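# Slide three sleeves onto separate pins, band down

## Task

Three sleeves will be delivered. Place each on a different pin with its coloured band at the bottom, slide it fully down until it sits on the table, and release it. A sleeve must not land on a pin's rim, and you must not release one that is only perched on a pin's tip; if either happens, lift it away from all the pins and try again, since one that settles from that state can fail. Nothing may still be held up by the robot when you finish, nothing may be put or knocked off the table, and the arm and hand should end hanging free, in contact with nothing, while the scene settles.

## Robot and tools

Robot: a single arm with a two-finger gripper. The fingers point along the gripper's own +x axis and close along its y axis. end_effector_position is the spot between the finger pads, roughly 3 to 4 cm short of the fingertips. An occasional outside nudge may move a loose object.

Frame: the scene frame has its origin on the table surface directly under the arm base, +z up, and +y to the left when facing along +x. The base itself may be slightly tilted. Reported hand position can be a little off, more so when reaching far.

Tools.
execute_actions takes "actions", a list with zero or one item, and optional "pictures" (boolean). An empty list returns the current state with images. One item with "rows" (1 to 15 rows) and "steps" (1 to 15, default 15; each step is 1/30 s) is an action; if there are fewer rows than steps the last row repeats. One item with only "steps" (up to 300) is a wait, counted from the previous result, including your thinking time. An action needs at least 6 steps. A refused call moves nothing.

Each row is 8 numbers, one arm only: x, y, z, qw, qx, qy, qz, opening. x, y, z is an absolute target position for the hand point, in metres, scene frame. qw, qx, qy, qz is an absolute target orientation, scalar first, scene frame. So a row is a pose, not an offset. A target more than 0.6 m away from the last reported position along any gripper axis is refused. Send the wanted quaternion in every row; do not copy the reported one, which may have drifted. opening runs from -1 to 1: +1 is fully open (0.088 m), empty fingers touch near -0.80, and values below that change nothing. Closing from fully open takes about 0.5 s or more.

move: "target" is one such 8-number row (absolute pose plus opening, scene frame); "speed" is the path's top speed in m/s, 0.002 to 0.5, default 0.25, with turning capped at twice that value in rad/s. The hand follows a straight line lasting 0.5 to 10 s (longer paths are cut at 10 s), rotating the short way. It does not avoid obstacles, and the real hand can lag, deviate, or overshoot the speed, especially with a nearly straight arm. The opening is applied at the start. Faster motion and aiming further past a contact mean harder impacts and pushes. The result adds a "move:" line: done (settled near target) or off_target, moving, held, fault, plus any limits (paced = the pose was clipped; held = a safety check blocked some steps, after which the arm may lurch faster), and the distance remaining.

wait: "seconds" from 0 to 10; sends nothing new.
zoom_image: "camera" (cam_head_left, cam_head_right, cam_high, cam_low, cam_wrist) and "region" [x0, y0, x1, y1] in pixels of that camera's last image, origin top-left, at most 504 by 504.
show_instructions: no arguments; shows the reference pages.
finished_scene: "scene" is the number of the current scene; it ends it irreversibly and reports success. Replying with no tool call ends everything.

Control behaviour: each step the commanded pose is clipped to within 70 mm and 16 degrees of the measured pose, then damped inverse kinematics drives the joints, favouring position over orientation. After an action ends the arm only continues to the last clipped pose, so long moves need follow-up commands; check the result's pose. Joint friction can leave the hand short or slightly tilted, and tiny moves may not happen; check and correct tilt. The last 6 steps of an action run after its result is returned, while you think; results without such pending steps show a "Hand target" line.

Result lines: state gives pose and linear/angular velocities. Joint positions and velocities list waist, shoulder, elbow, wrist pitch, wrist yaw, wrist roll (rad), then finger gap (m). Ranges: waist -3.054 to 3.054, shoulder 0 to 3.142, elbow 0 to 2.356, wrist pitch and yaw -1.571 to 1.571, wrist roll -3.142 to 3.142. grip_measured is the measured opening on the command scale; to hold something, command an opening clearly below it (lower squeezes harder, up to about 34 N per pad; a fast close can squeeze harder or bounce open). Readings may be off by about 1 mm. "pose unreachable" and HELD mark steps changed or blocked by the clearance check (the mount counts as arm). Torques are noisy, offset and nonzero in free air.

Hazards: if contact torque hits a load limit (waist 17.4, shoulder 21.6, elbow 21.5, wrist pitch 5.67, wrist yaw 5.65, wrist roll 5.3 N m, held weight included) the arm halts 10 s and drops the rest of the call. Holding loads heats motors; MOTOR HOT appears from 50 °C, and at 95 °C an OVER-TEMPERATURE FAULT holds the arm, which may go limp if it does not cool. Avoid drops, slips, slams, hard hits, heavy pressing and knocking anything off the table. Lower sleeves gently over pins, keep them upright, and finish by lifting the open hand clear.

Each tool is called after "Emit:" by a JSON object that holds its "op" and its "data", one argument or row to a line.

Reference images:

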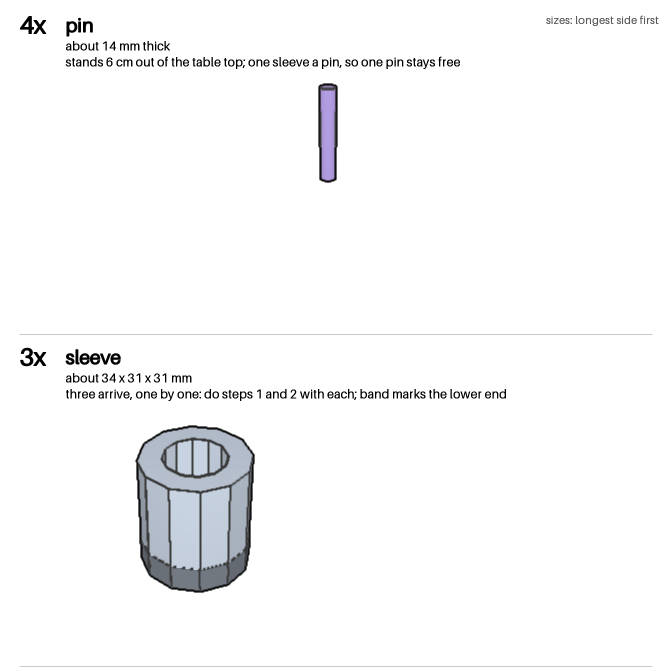

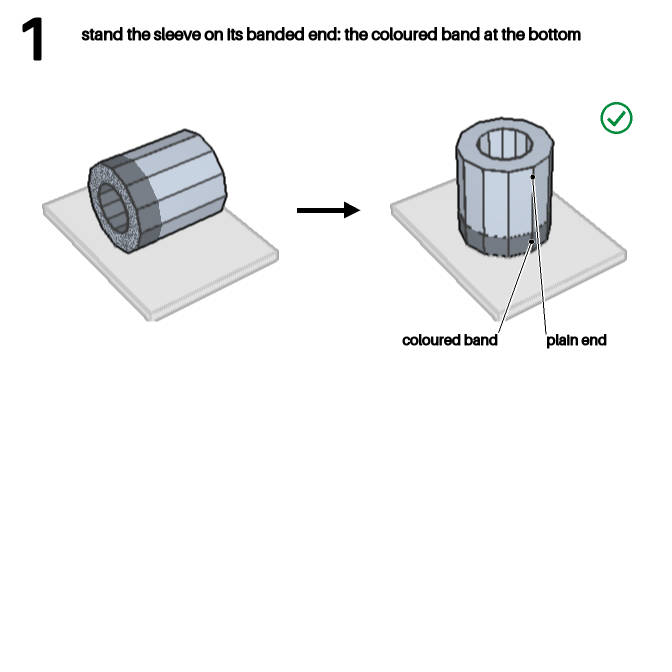

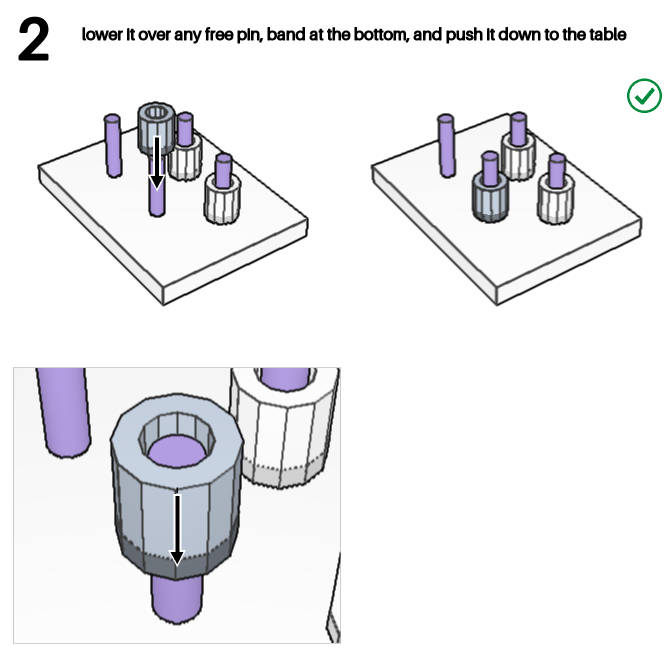

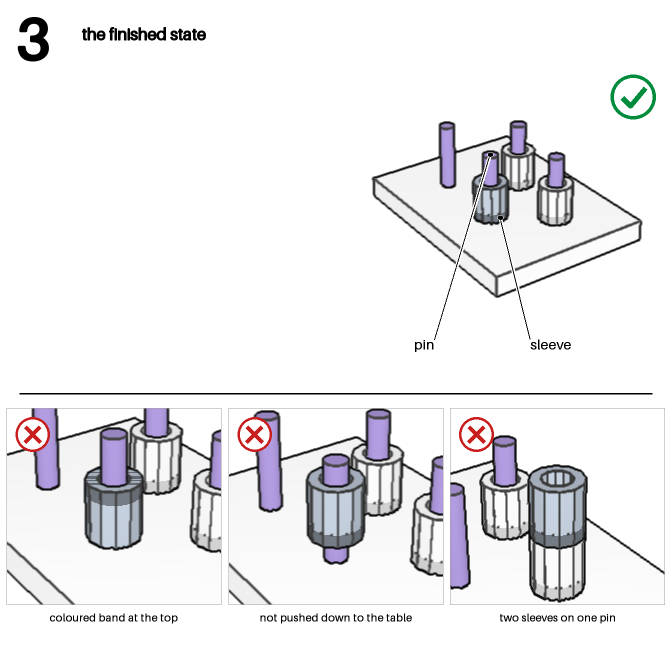

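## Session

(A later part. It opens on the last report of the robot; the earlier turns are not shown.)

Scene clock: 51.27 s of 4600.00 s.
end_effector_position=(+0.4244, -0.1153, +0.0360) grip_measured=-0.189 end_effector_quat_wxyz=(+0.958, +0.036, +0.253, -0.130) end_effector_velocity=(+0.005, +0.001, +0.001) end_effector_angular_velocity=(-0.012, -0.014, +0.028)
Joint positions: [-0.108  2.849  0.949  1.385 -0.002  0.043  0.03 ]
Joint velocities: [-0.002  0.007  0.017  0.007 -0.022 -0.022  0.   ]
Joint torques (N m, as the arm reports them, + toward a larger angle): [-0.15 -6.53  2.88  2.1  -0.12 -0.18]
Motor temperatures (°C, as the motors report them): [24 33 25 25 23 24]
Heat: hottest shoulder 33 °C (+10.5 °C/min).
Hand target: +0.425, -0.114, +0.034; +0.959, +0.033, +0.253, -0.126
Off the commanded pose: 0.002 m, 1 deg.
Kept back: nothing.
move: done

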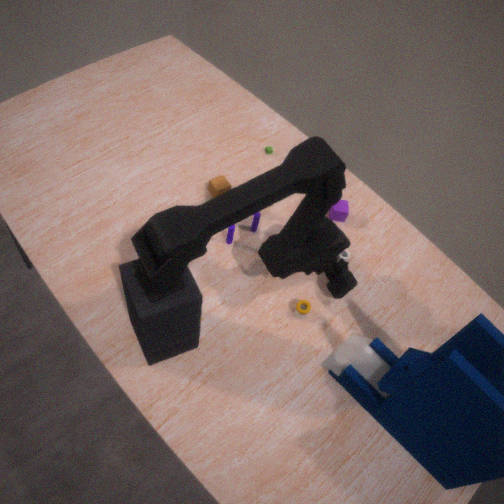

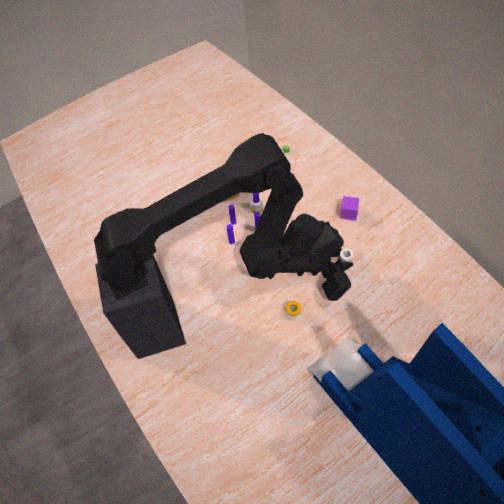

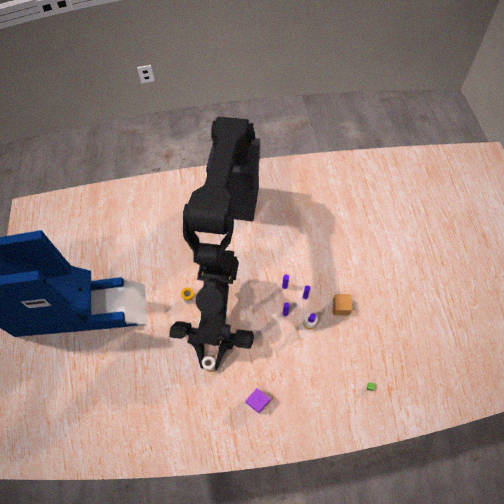

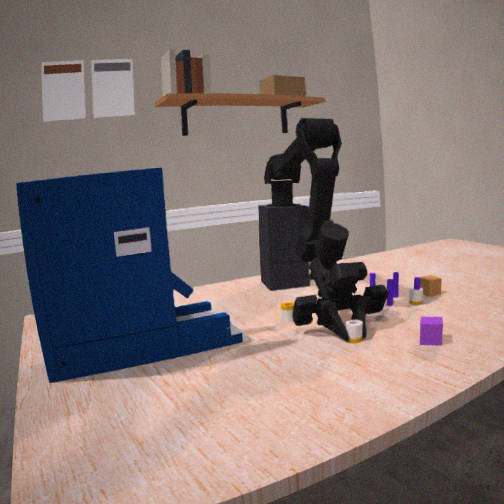

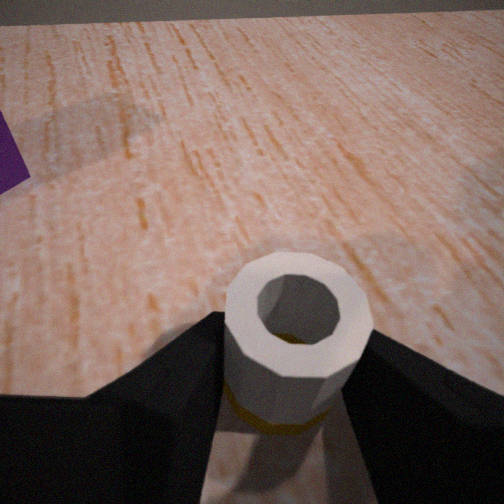

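Emit:
{"op": "move", "data": {
  "target": [0.425,-0.114,0.033,0.9587,0.0332,0.2524,-0.1262,0.4],
  "speed": 0.04
}}

Emit:
{"op": "move", "data": {
  "target": [0.446,-0.122,0.066,0.701,0.0923,0.701,-0.0923,0.4],
  "speed": 0.35
}}

Emit:
{"op": "move", "data": {
  "target": [0.446,-0.122,0.054,0.701,0.0923,0.701,-0.0923,0.4],
  "speed": 0.04
}}

Scene clock: 52.23 s of 4600.00 s.
end_effector_position=(+0.4244, -0.1154, +0.0346) grip_measured=+0.398 end_effector_quat_wxyz=(+0.958, +0.036, +0.253, -0.130) end_effector_velocity=(+0.001, +0.002, +0.002) end_effector_angular_velocity=(+0.008, -0.009, +0.005)
Joint positions: [-0.108  2.855  0.952  1.387 -0.002  0.043  0.058]
Joint velocities: [ 0.002 -0.002 -0.002  0.007 -0.007  0.007  0.001]
Joint torques (N m, as the arm reports them, + toward a larger angle): [-0.15 -6.58  2.97  2.11 -0.12 -0.19]
Motor temperatures (°C, as the motors report them): [24 33 25 25 23 24]
Heat: hottest shoulder 33 °C (+10.3 °C/min).
Hand target: +0.425, -0.114, +0.033; +0.959, +0.033, +0.252, -0.126
Off the commanded pose: 0.002 m, 1 deg.
Kept back: nothing.
move: done

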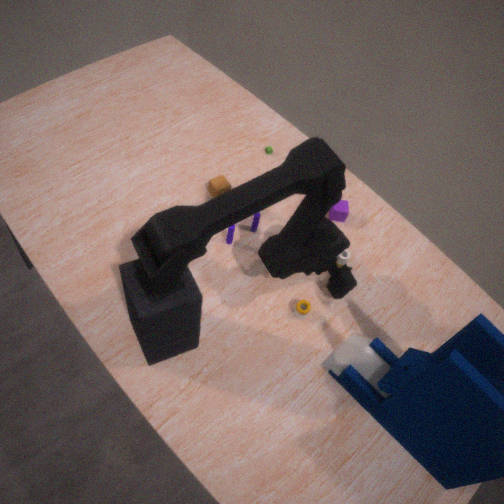

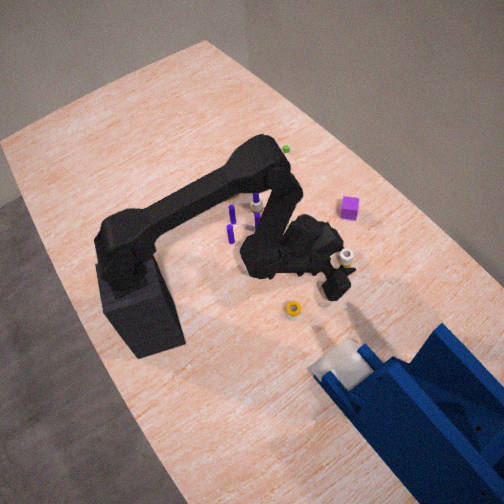

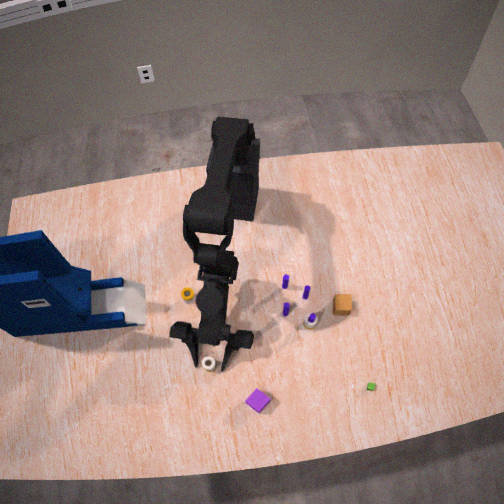

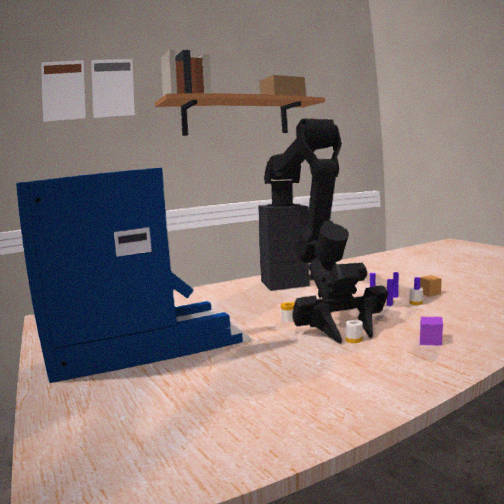

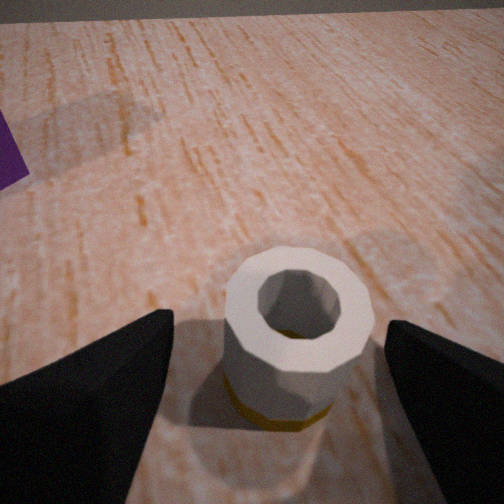

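Scene clock: 54.40 s of 4600.00 s.
end_effector_position=(+0.4449, -0.1206, +0.0679) grip_measured=+0.400 end_effector_quat_wxyz=(+0.702, +0.089, +0.701, -0.094) end_effector_velocity=(-0.004, +0.001, +0.000) end_effector_angular_velocity=(+0.017, +0.034, +0.018)
Joint positions: [-0.119  2.685  1.812 -0.695 -0.029 -0.003  0.059]
Joint velocities: [-0.002  0.012  0.027 -0.051 -0.007 -0.022 -0.   ]
Joint torques (N m, as the arm reports them, + toward a larger angle): [-0.71 -9.04  6.63 -0.02 -0.12 -0.2 ]
Motor temperatures (°C, as the motors report them): [24 33 25 25 23 24]
Heat: hottest shoulder 33 °C (+9.9 °C/min).
Hand target: +0.446, -0.122, +0.066; +0.701, +0.090, +0.701, -0.091
Off the commanded pose: 0.003 m, 0 deg.
Kept back: nothing.
move: done

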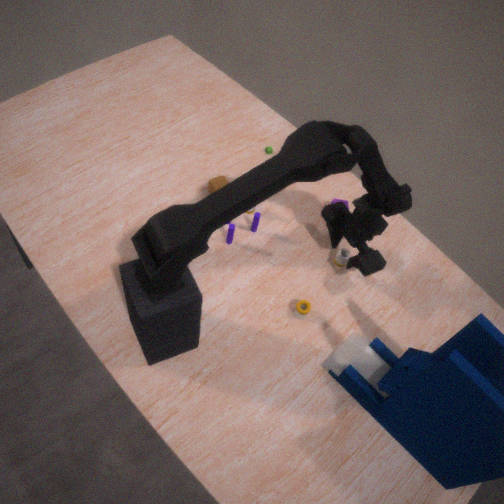

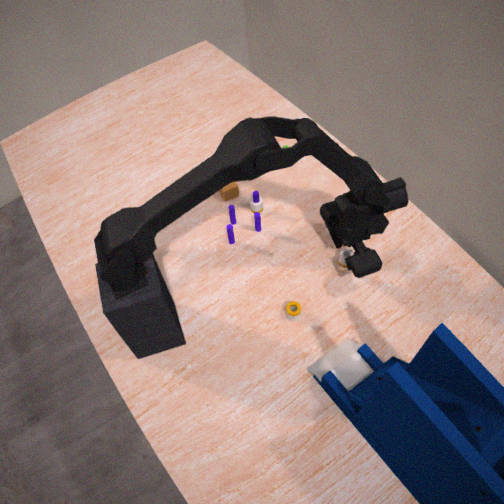

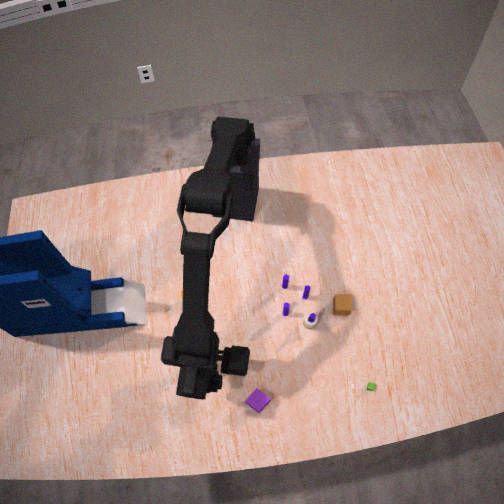

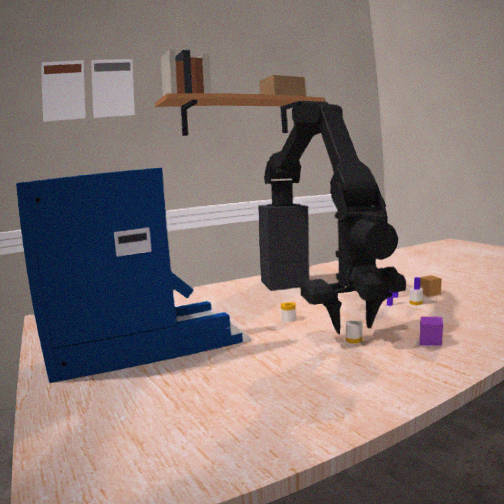

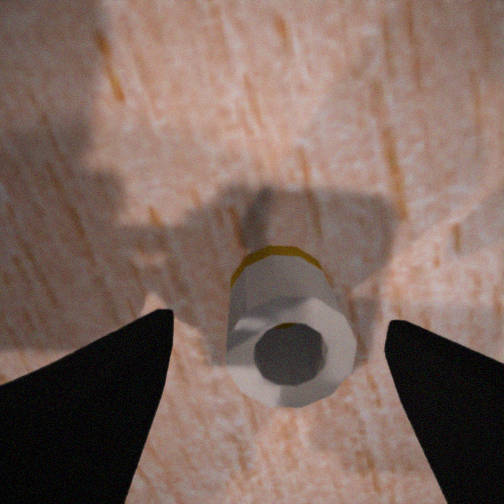

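Scene clock: 55.17 s of 4600.00 s.
end_effector_position=(+0.4437, -0.1205, +0.0557) grip_measured=+0.400 end_effector_quat_wxyz=(+0.699, +0.090, +0.703, -0.093) end_effector_velocity=(+0.003, +0.004, +0.004) end_effector_angular_velocity=(+0.022, -0.003, +0.010)
Joint positions: [-0.119  2.718  1.824 -0.682 -0.03  -0.003  0.059]
Joint velocities: [ 0.002 -0.002  0.017 -0.022 -0.022 -0.007 -0.   ]
Joint torques (N m, as the arm reports them, + toward a larger angle): [-0.68 -9.1   6.54  0.4  -0.15 -0.04]
Motor temperatures (°C, as the motors report them): [24 33 25 25 23 24]
Heat: hottest shoulder 33 °C (+9.8 °C/min).
Hand target: +0.446, -0.122, +0.054; +0.701, +0.092, +0.701, -0.092
Off the commanded pose: 0.003 m, 0 deg.
Kept back: nothing.
move: done

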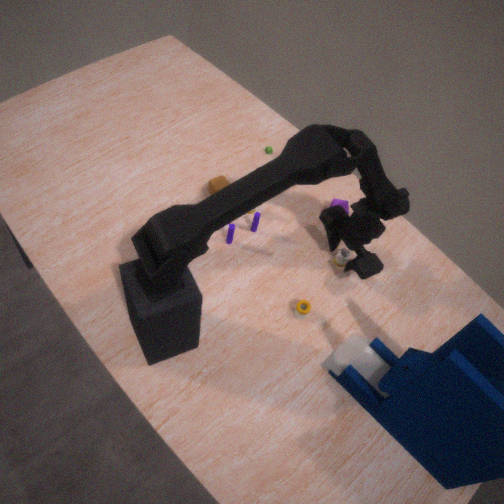

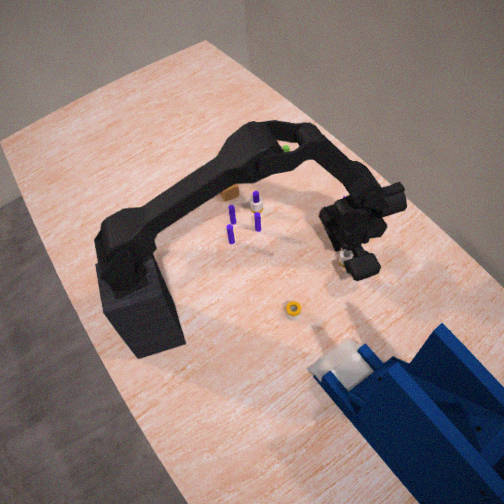

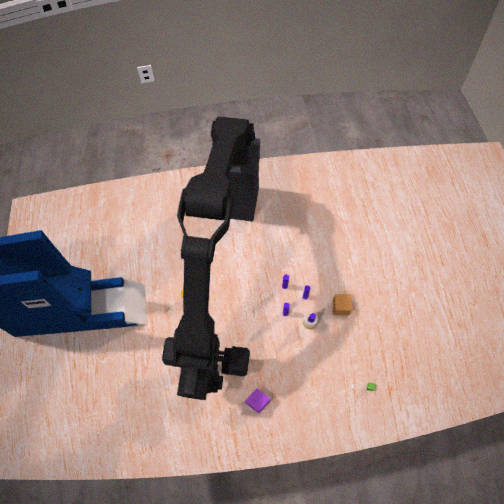

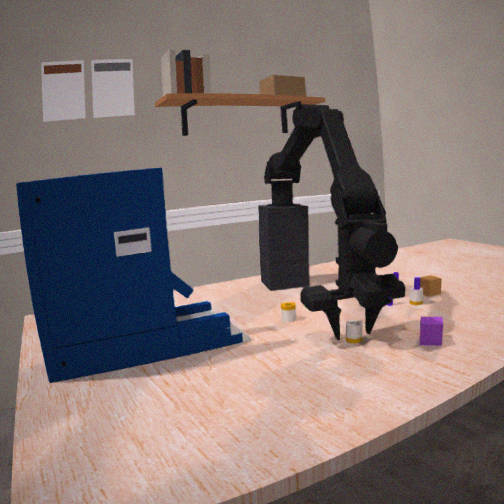

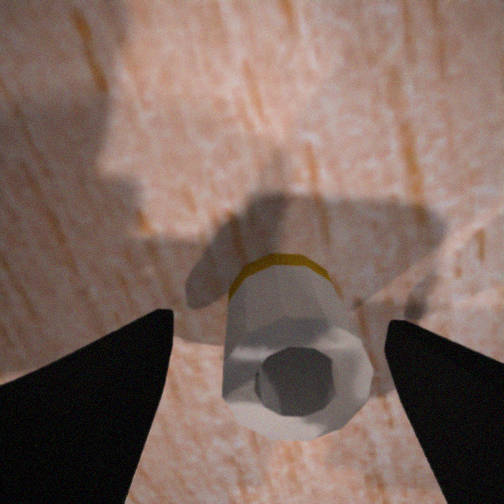

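Emit:
{"op": "move", "data": {
  "target": [0.446,-0.122,0.054,0.701,0.0923,0.701,-0.0923,-0.45],
  "speed": 0.04
}}

Emit:
{"op": "move", "data": {
  "target": [0.40,-0.08,0.15,0.701,0.0923,0.701,-0.0923,-0.45],
  "speed": 0.2
}}

Emit:
{"op": "move", "data": {
  "target": [0.264,0.089,0.15,0.683,-0.183,0.683,0.183,-0.45],
  "speed": 0.25
}}

Emit:
{"op": "move", "data": {
  "target": [0.262,0.088,0.118,0.683,-0.183,0.683,0.183,-0.45],
  "speed": 0.05
}}

Emit:
{"op": "zoom_image", "data": {
  "camera": "cam_low",
  "region": [330,225,420,315]
}}

Scene clock: 57.30 s of 4600.00 s.
end_effector_position=(+0.4443, -0.1206, +0.0559) grip_measured=-0.190 end_effector_quat_wxyz=(+0.700, +0.090, +0.703, -0.093) end_effector_velocity=(+0.001, +0.002, +0.002) end_effector_angular_velocity=(+0.022, -0.003, +0.005)
Joint positions: [-0.119  2.719  1.826 -0.681 -0.03  -0.003  0.03 ]
Joint velocities: [-0.002 -0.002  0.002 -0.007 -0.022 -0.007 -0.   ]
Joint torques (N m, as the arm reports them, + toward a larger angle): [-0.66 -9.11  6.45  0.41 -0.13 -0.03]
Motor temperatures (°C, as the motors report them): [24 33 25 25 23 24]
Heat: hottest shoulder 33 °C (+9.4 °C/min).
Hand target: +0.446, -0.122, +0.054; +0.701, +0.092, +0.701, -0.092
Off the commanded pose: 0.003 m, 0 deg.
Kept back: nothing.
move: done

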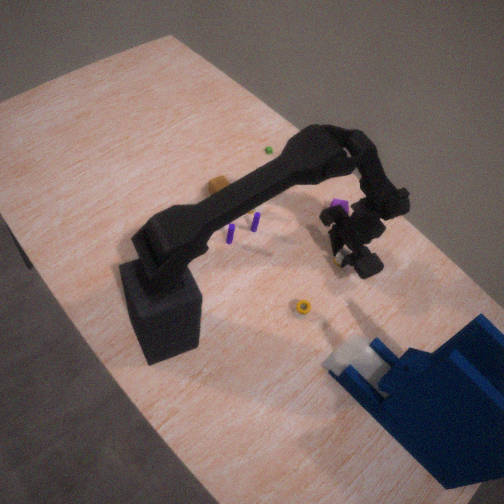

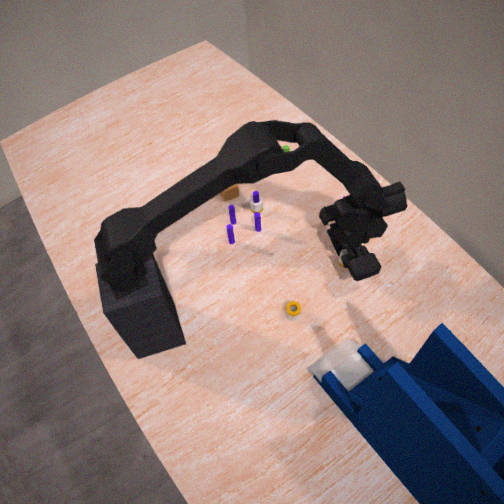

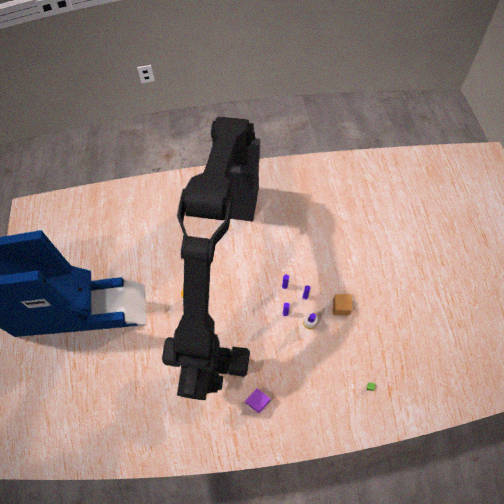

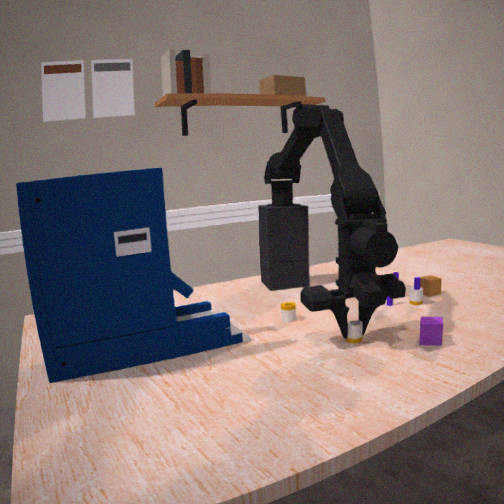

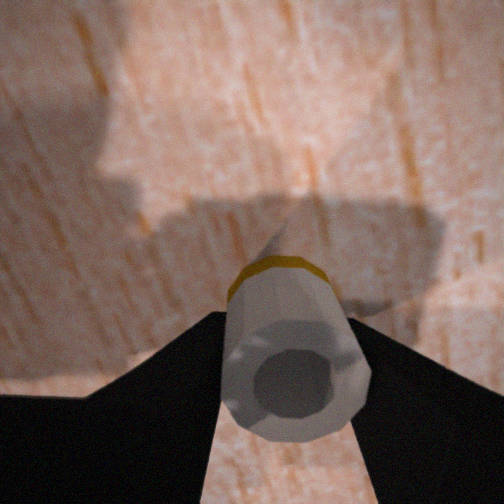

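Scene clock: 58.50 s of 4600.00 s.
end_effector_position=(+0.3992, -0.0822, +0.1444) grip_measured=-0.190 end_effector_quat_wxyz=(+0.699, +0.090, +0.704, -0.092) end_effector_velocity=(+0.000, +0.005, +0.007) end_effector_angular_velocity=(+0.022, -0.002, -0.005)
Joint positions: [-0.064  2.336  1.48  -0.719 -0.031  0.049  0.03 ]
Joint velocities: [ 0.002 -0.017  0.002 -0.022 -0.022  0.007  0.   ]
Joint torques (N m, as the arm reports them, + toward a larger angle): [ -0.11 -10.37   4.9   -0.02  -0.12   0.18]
Motor temperatures (°C, as the motors report them): [24 34 25 25 23 24]
Heat: hottest shoulder 34 °C (+10.3 °C/min).
Hand target: +0.399, -0.080, +0.150; +0.701, +0.092, +0.701, -0.092
Off the commanded pose: 0.006 m, 1 deg.
Kept back: nothing.
move: done

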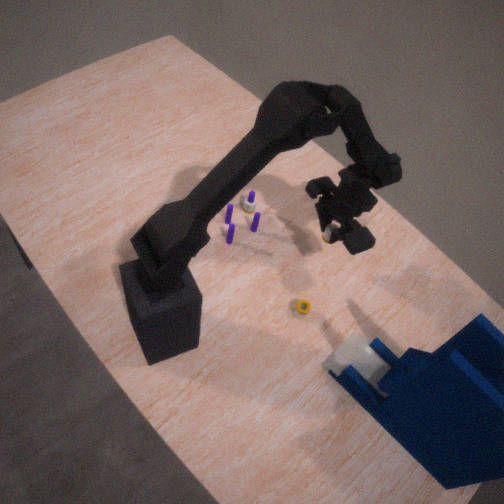

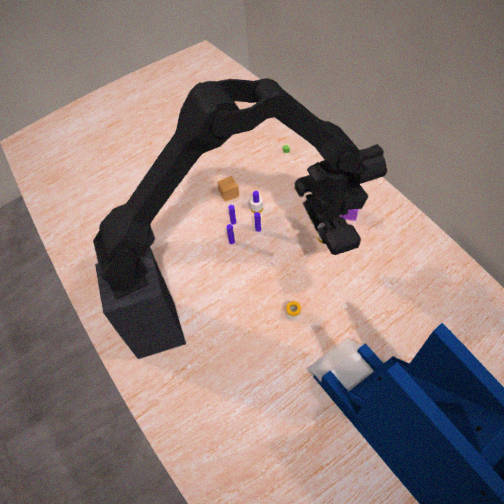

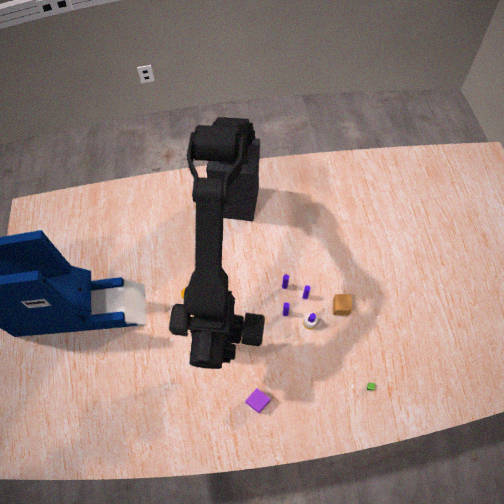

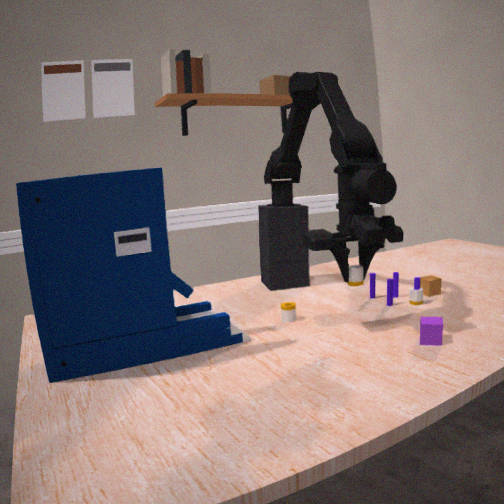

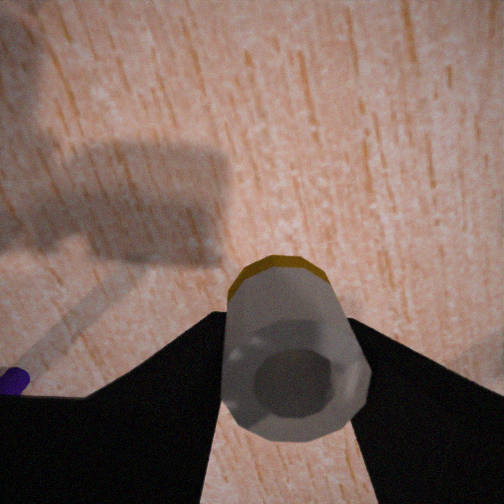

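Scene clock: 60.53 s of 4600.00 s.
end_effector_position=(+0.2642, +0.0875, +0.1474) grip_measured=-0.190 end_effector_quat_wxyz=(+0.682, -0.179, +0.686, +0.180) end_effector_velocity=(-0.005, -0.001, -0.000) end_effector_angular_velocity=(-0.011, +0.010, +0.014)
Joint positions: [ 0.454  1.941  0.821 -0.436 -0.031 -0.203  0.03 ]
Joint velocities: [ 0.007 -0.007 -0.012 -0.007  0.007 -0.007 -0.   ]
Joint torques (N m, as the arm reports them, + toward a larger angle): [ 0.06 -6.87  4.04  0.44  0.   -0.16]
Motor temperatures (°C, as the motors report them): [24 34 25 25 23 24]
Heat: hottest shoulder 34 °C (+10.1 °C/min).
Hand target: +0.264, +0.089, +0.149; +0.684, -0.183, +0.682, +0.184
Off the commanded pose: 0.003 m, 1 deg.
Kept back: nothing.
move: done

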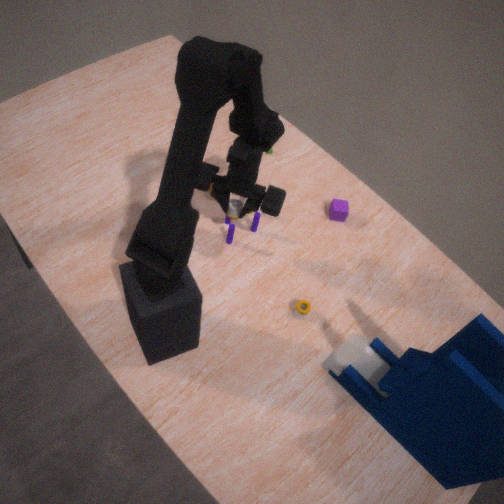

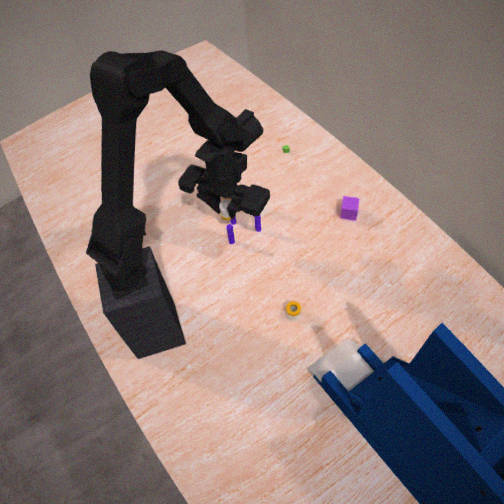

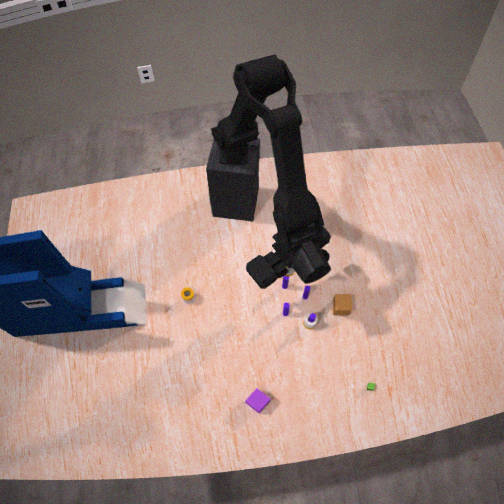

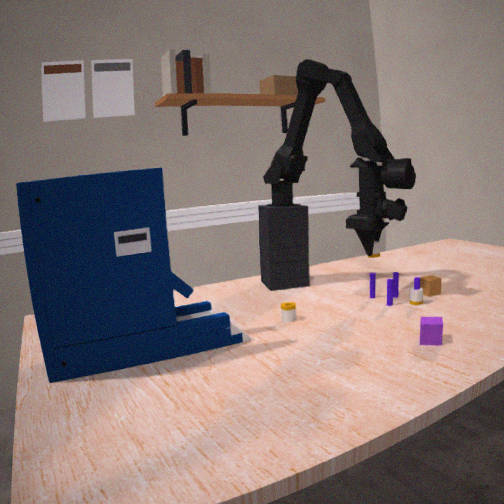

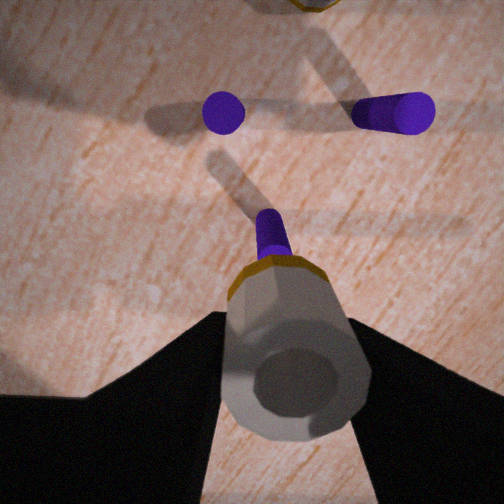

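Scene clock: 61.50 s of 4600.00 s.
end_effector_position=(+0.2651, +0.0883, +0.1207) grip_measured=-0.190 end_effector_quat_wxyz=(+0.686, -0.180, +0.681, +0.182) end_effector_velocity=(-0.001, +0.000, -0.002) end_effector_angular_velocity=(+0.006, +0.004, +0.020)
Joint positions: [ 0.459  2.032  0.798 -0.309 -0.031 -0.203  0.03 ]
Joint velocities: [-0.002  0.007 -0.002  0.007 -0.007 -0.022 -0.   ]
Joint torques (N m, as the arm reports them, + toward a larger angle): [ 0.06 -5.18  3.71  0.46  0.04 -0.07]
Motor temperatures (°C, as the motors report them): [24 34 25 25 23 24]
Heat: hottest shoulder 34 °C (+10.1 °C/min).
Hand target: +0.262, +0.088, +0.118; +0.683, -0.183, +0.683, +0.183
Off the commanded pose: 0.004 m, 1 deg.
Kept back: nothing.
move: done

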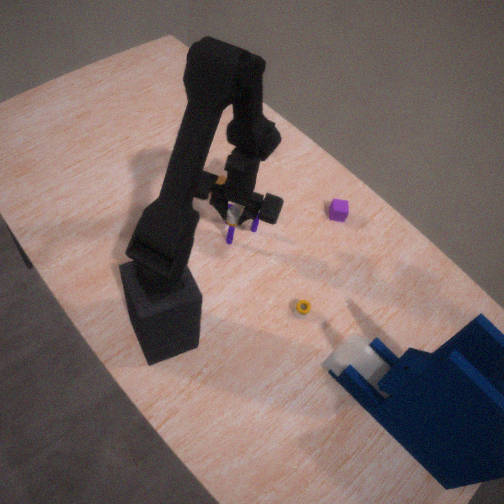

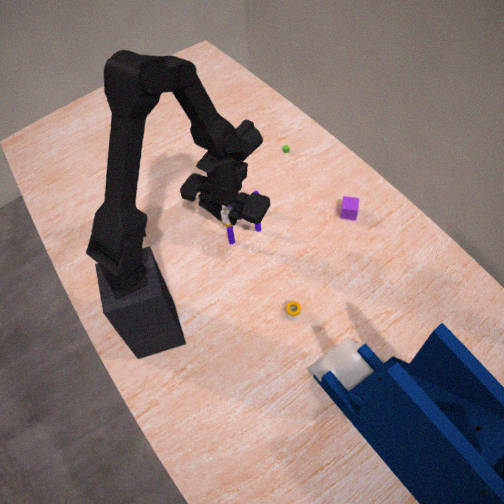

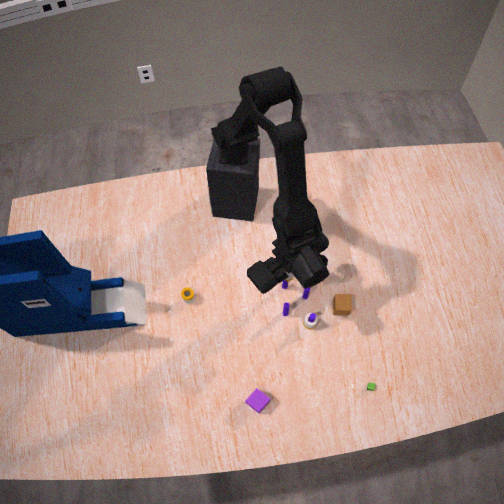

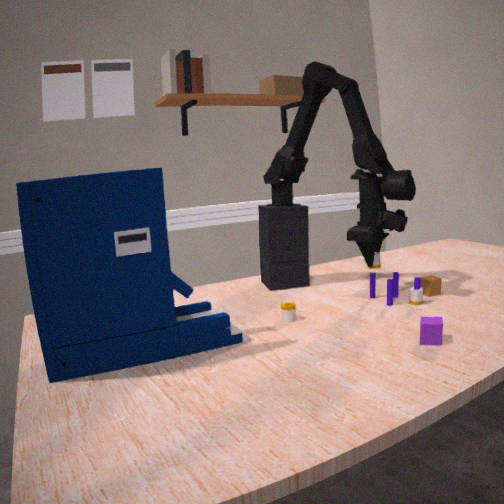

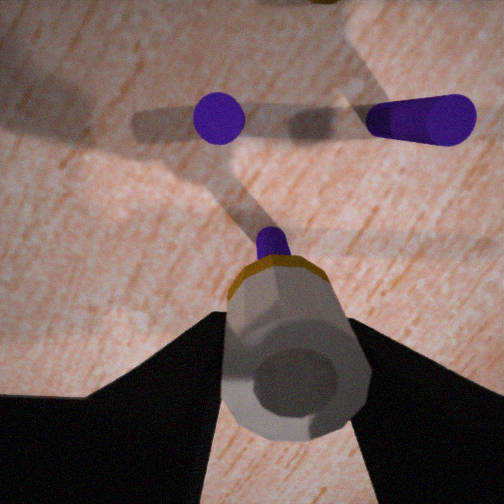

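Region (330, 225, 420, 315) of cam_low's 504x504 image, scaled by 5.600, with more detail than that image has.

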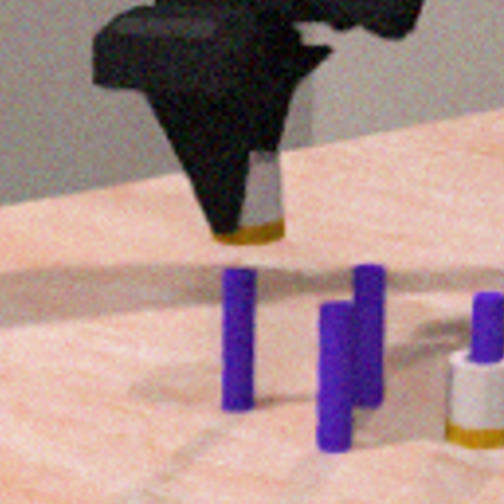

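Emit:
{"op": "execute_actions", "data": {
  "actions": [
    {"rows":[[0.2615,0.0877,0.117,0.681,-0.1836,0.685,0.1824,-0.45],[0.261,0.0874,0.116,0.679,-0.184,0.687,0.182,-0.45],[0.2605,0.0871,0.115,0.677,-0.1846,0.689,0.1814,-0.45],[0.260,0.0868,0.114,0.674,-0.1854,0.6919,0.1806,-0.45],[0.260,0.0868,0.113,0.674,-0.1854,0.6919,0.1806,-0.45],[0.260,0.0868,0.112,0.674,-0.1854,0.6919,0.1806,-0.45],[0.260,0.0868,0.111,0.674,-0.1854,0.6919,0.1806,-0.45]],"steps":12}
  ]
}}

Emit:
{"op": "wait", "data": {
  "seconds": 0.2
}}

Emit:
{"op": "zoom_image", "data": {
  "camera": "cam_low",
  "region": [330,225,420,315]
}}

Scene clock: 62.03 s of 4600.00 s.
end_effector_position=(+0.2617, +0.0873, +0.1167) grip_measured=-0.190 end_effector_quat_wxyz=(+0.680, -0.181, +0.687, +0.182) end_effector_velocity=(-0.035, -0.009, -0.034) end_effector_angular_velocity=(-0.047, +0.167, +0.024)
Joint positions: [ 0.46   2.047  0.798 -0.311 -0.03  -0.203  0.03 ]
Joint velocities: [ 0.007  0.134 -0.002 -0.037 -0.007 -0.022 -0.   ]
Joint torques (N m, as the arm reports them, + toward a larger angle): [ 0.1  -5.2   4.62  0.03  0.12 -0.07]
Motor temperatures (°C, as the motors report them): [24 34 25 25 23 24]
Heat: hottest shoulder 34 °C (+10.2 °C/min).
Steps of this call (steps 1 to 10: nothing new was sent; steps 11 to 16: the first 6 steps of this action). Readings (end_effector_position):
11: (+0.2651, +0.0883, +0.1203)
12: (+0.2648, +0.0883, +0.1200)
14: (+0.2639, +0.0880, +0.1187)
16: the state above

Scene clock: 62.43 s of 4600.00 s.
end_effector_position=(+0.2581, +0.0859, +0.1119) grip_measured=-0.190 end_effector_quat_wxyz=(+0.674, -0.182, +0.693, +0.181) end_effector_velocity=(-0.000, -0.002, -0.002) end_effector_angular_velocity=(-0.008, +0.000, +0.005)
Joint positions: [ 0.46   2.066  0.798 -0.311 -0.028 -0.203  0.03 ]
Joint velocities: [-0.002  0.007 -0.002  0.007  0.007 -0.007 -0.   ]
Joint torques (N m, as the arm reports them, + toward a larger angle): [ 0.08 -5.18  4.73  0.35  0.12 -0.05]
Motor temperatures (°C, as the motors report them): [24 34 25 25 23 24]
Heat: hottest shoulder 34 °C (+10.1 °C/min).
Hand target: +0.260, +0.087, +0.111; +0.674, -0.185, +0.692, +0.181
Off the commanded pose: 0.002 m, 0 deg.
Kept back: nothing.
Steps of this call (steps 1 to 6: the last 6 steps of your previous action; steps 7 to 12: nothing new was sent). Readings (end_effector_position):
1: (+0.2608, +0.0870, +0.1155)
2: (+0.2600, +0.0867, +0.1144)
4: (+0.2588, +0.0863, +0.1129)
8: (+0.2582, +0.0860, +0.1121)
12: the state above

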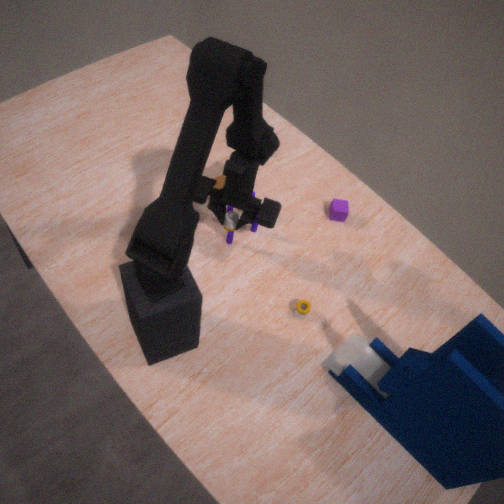

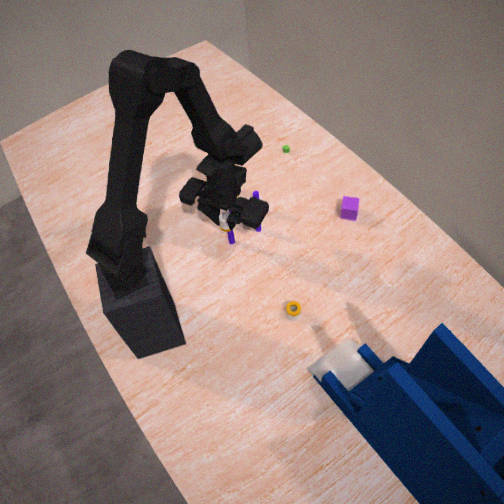

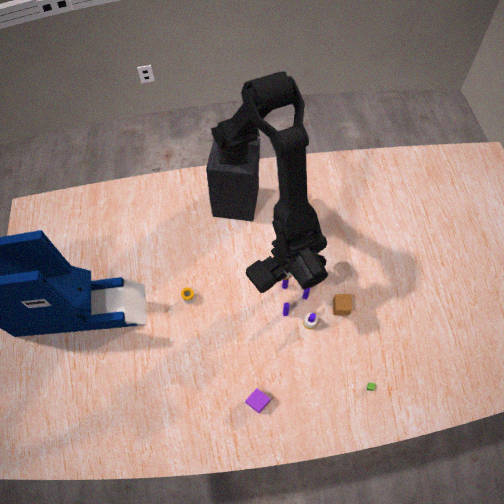

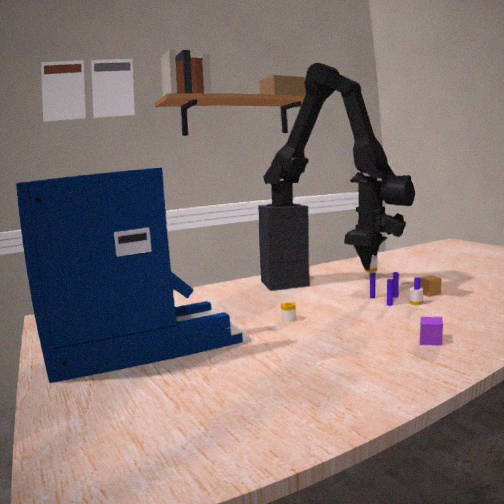

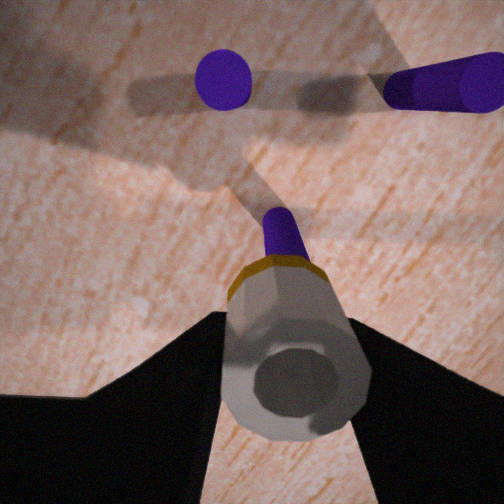

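Region (330, 225, 420, 315) of cam_low's 504x504 image, scaled by 5.600, with more detail than that image has.

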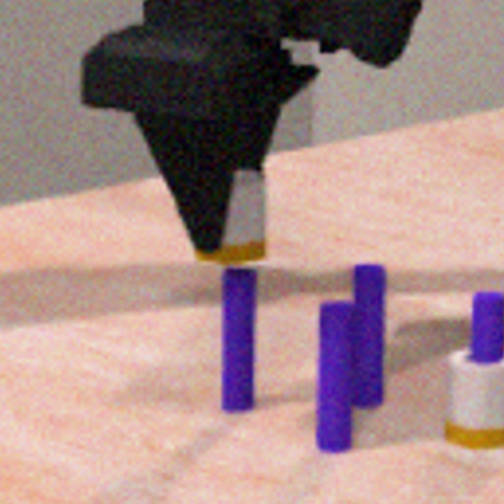

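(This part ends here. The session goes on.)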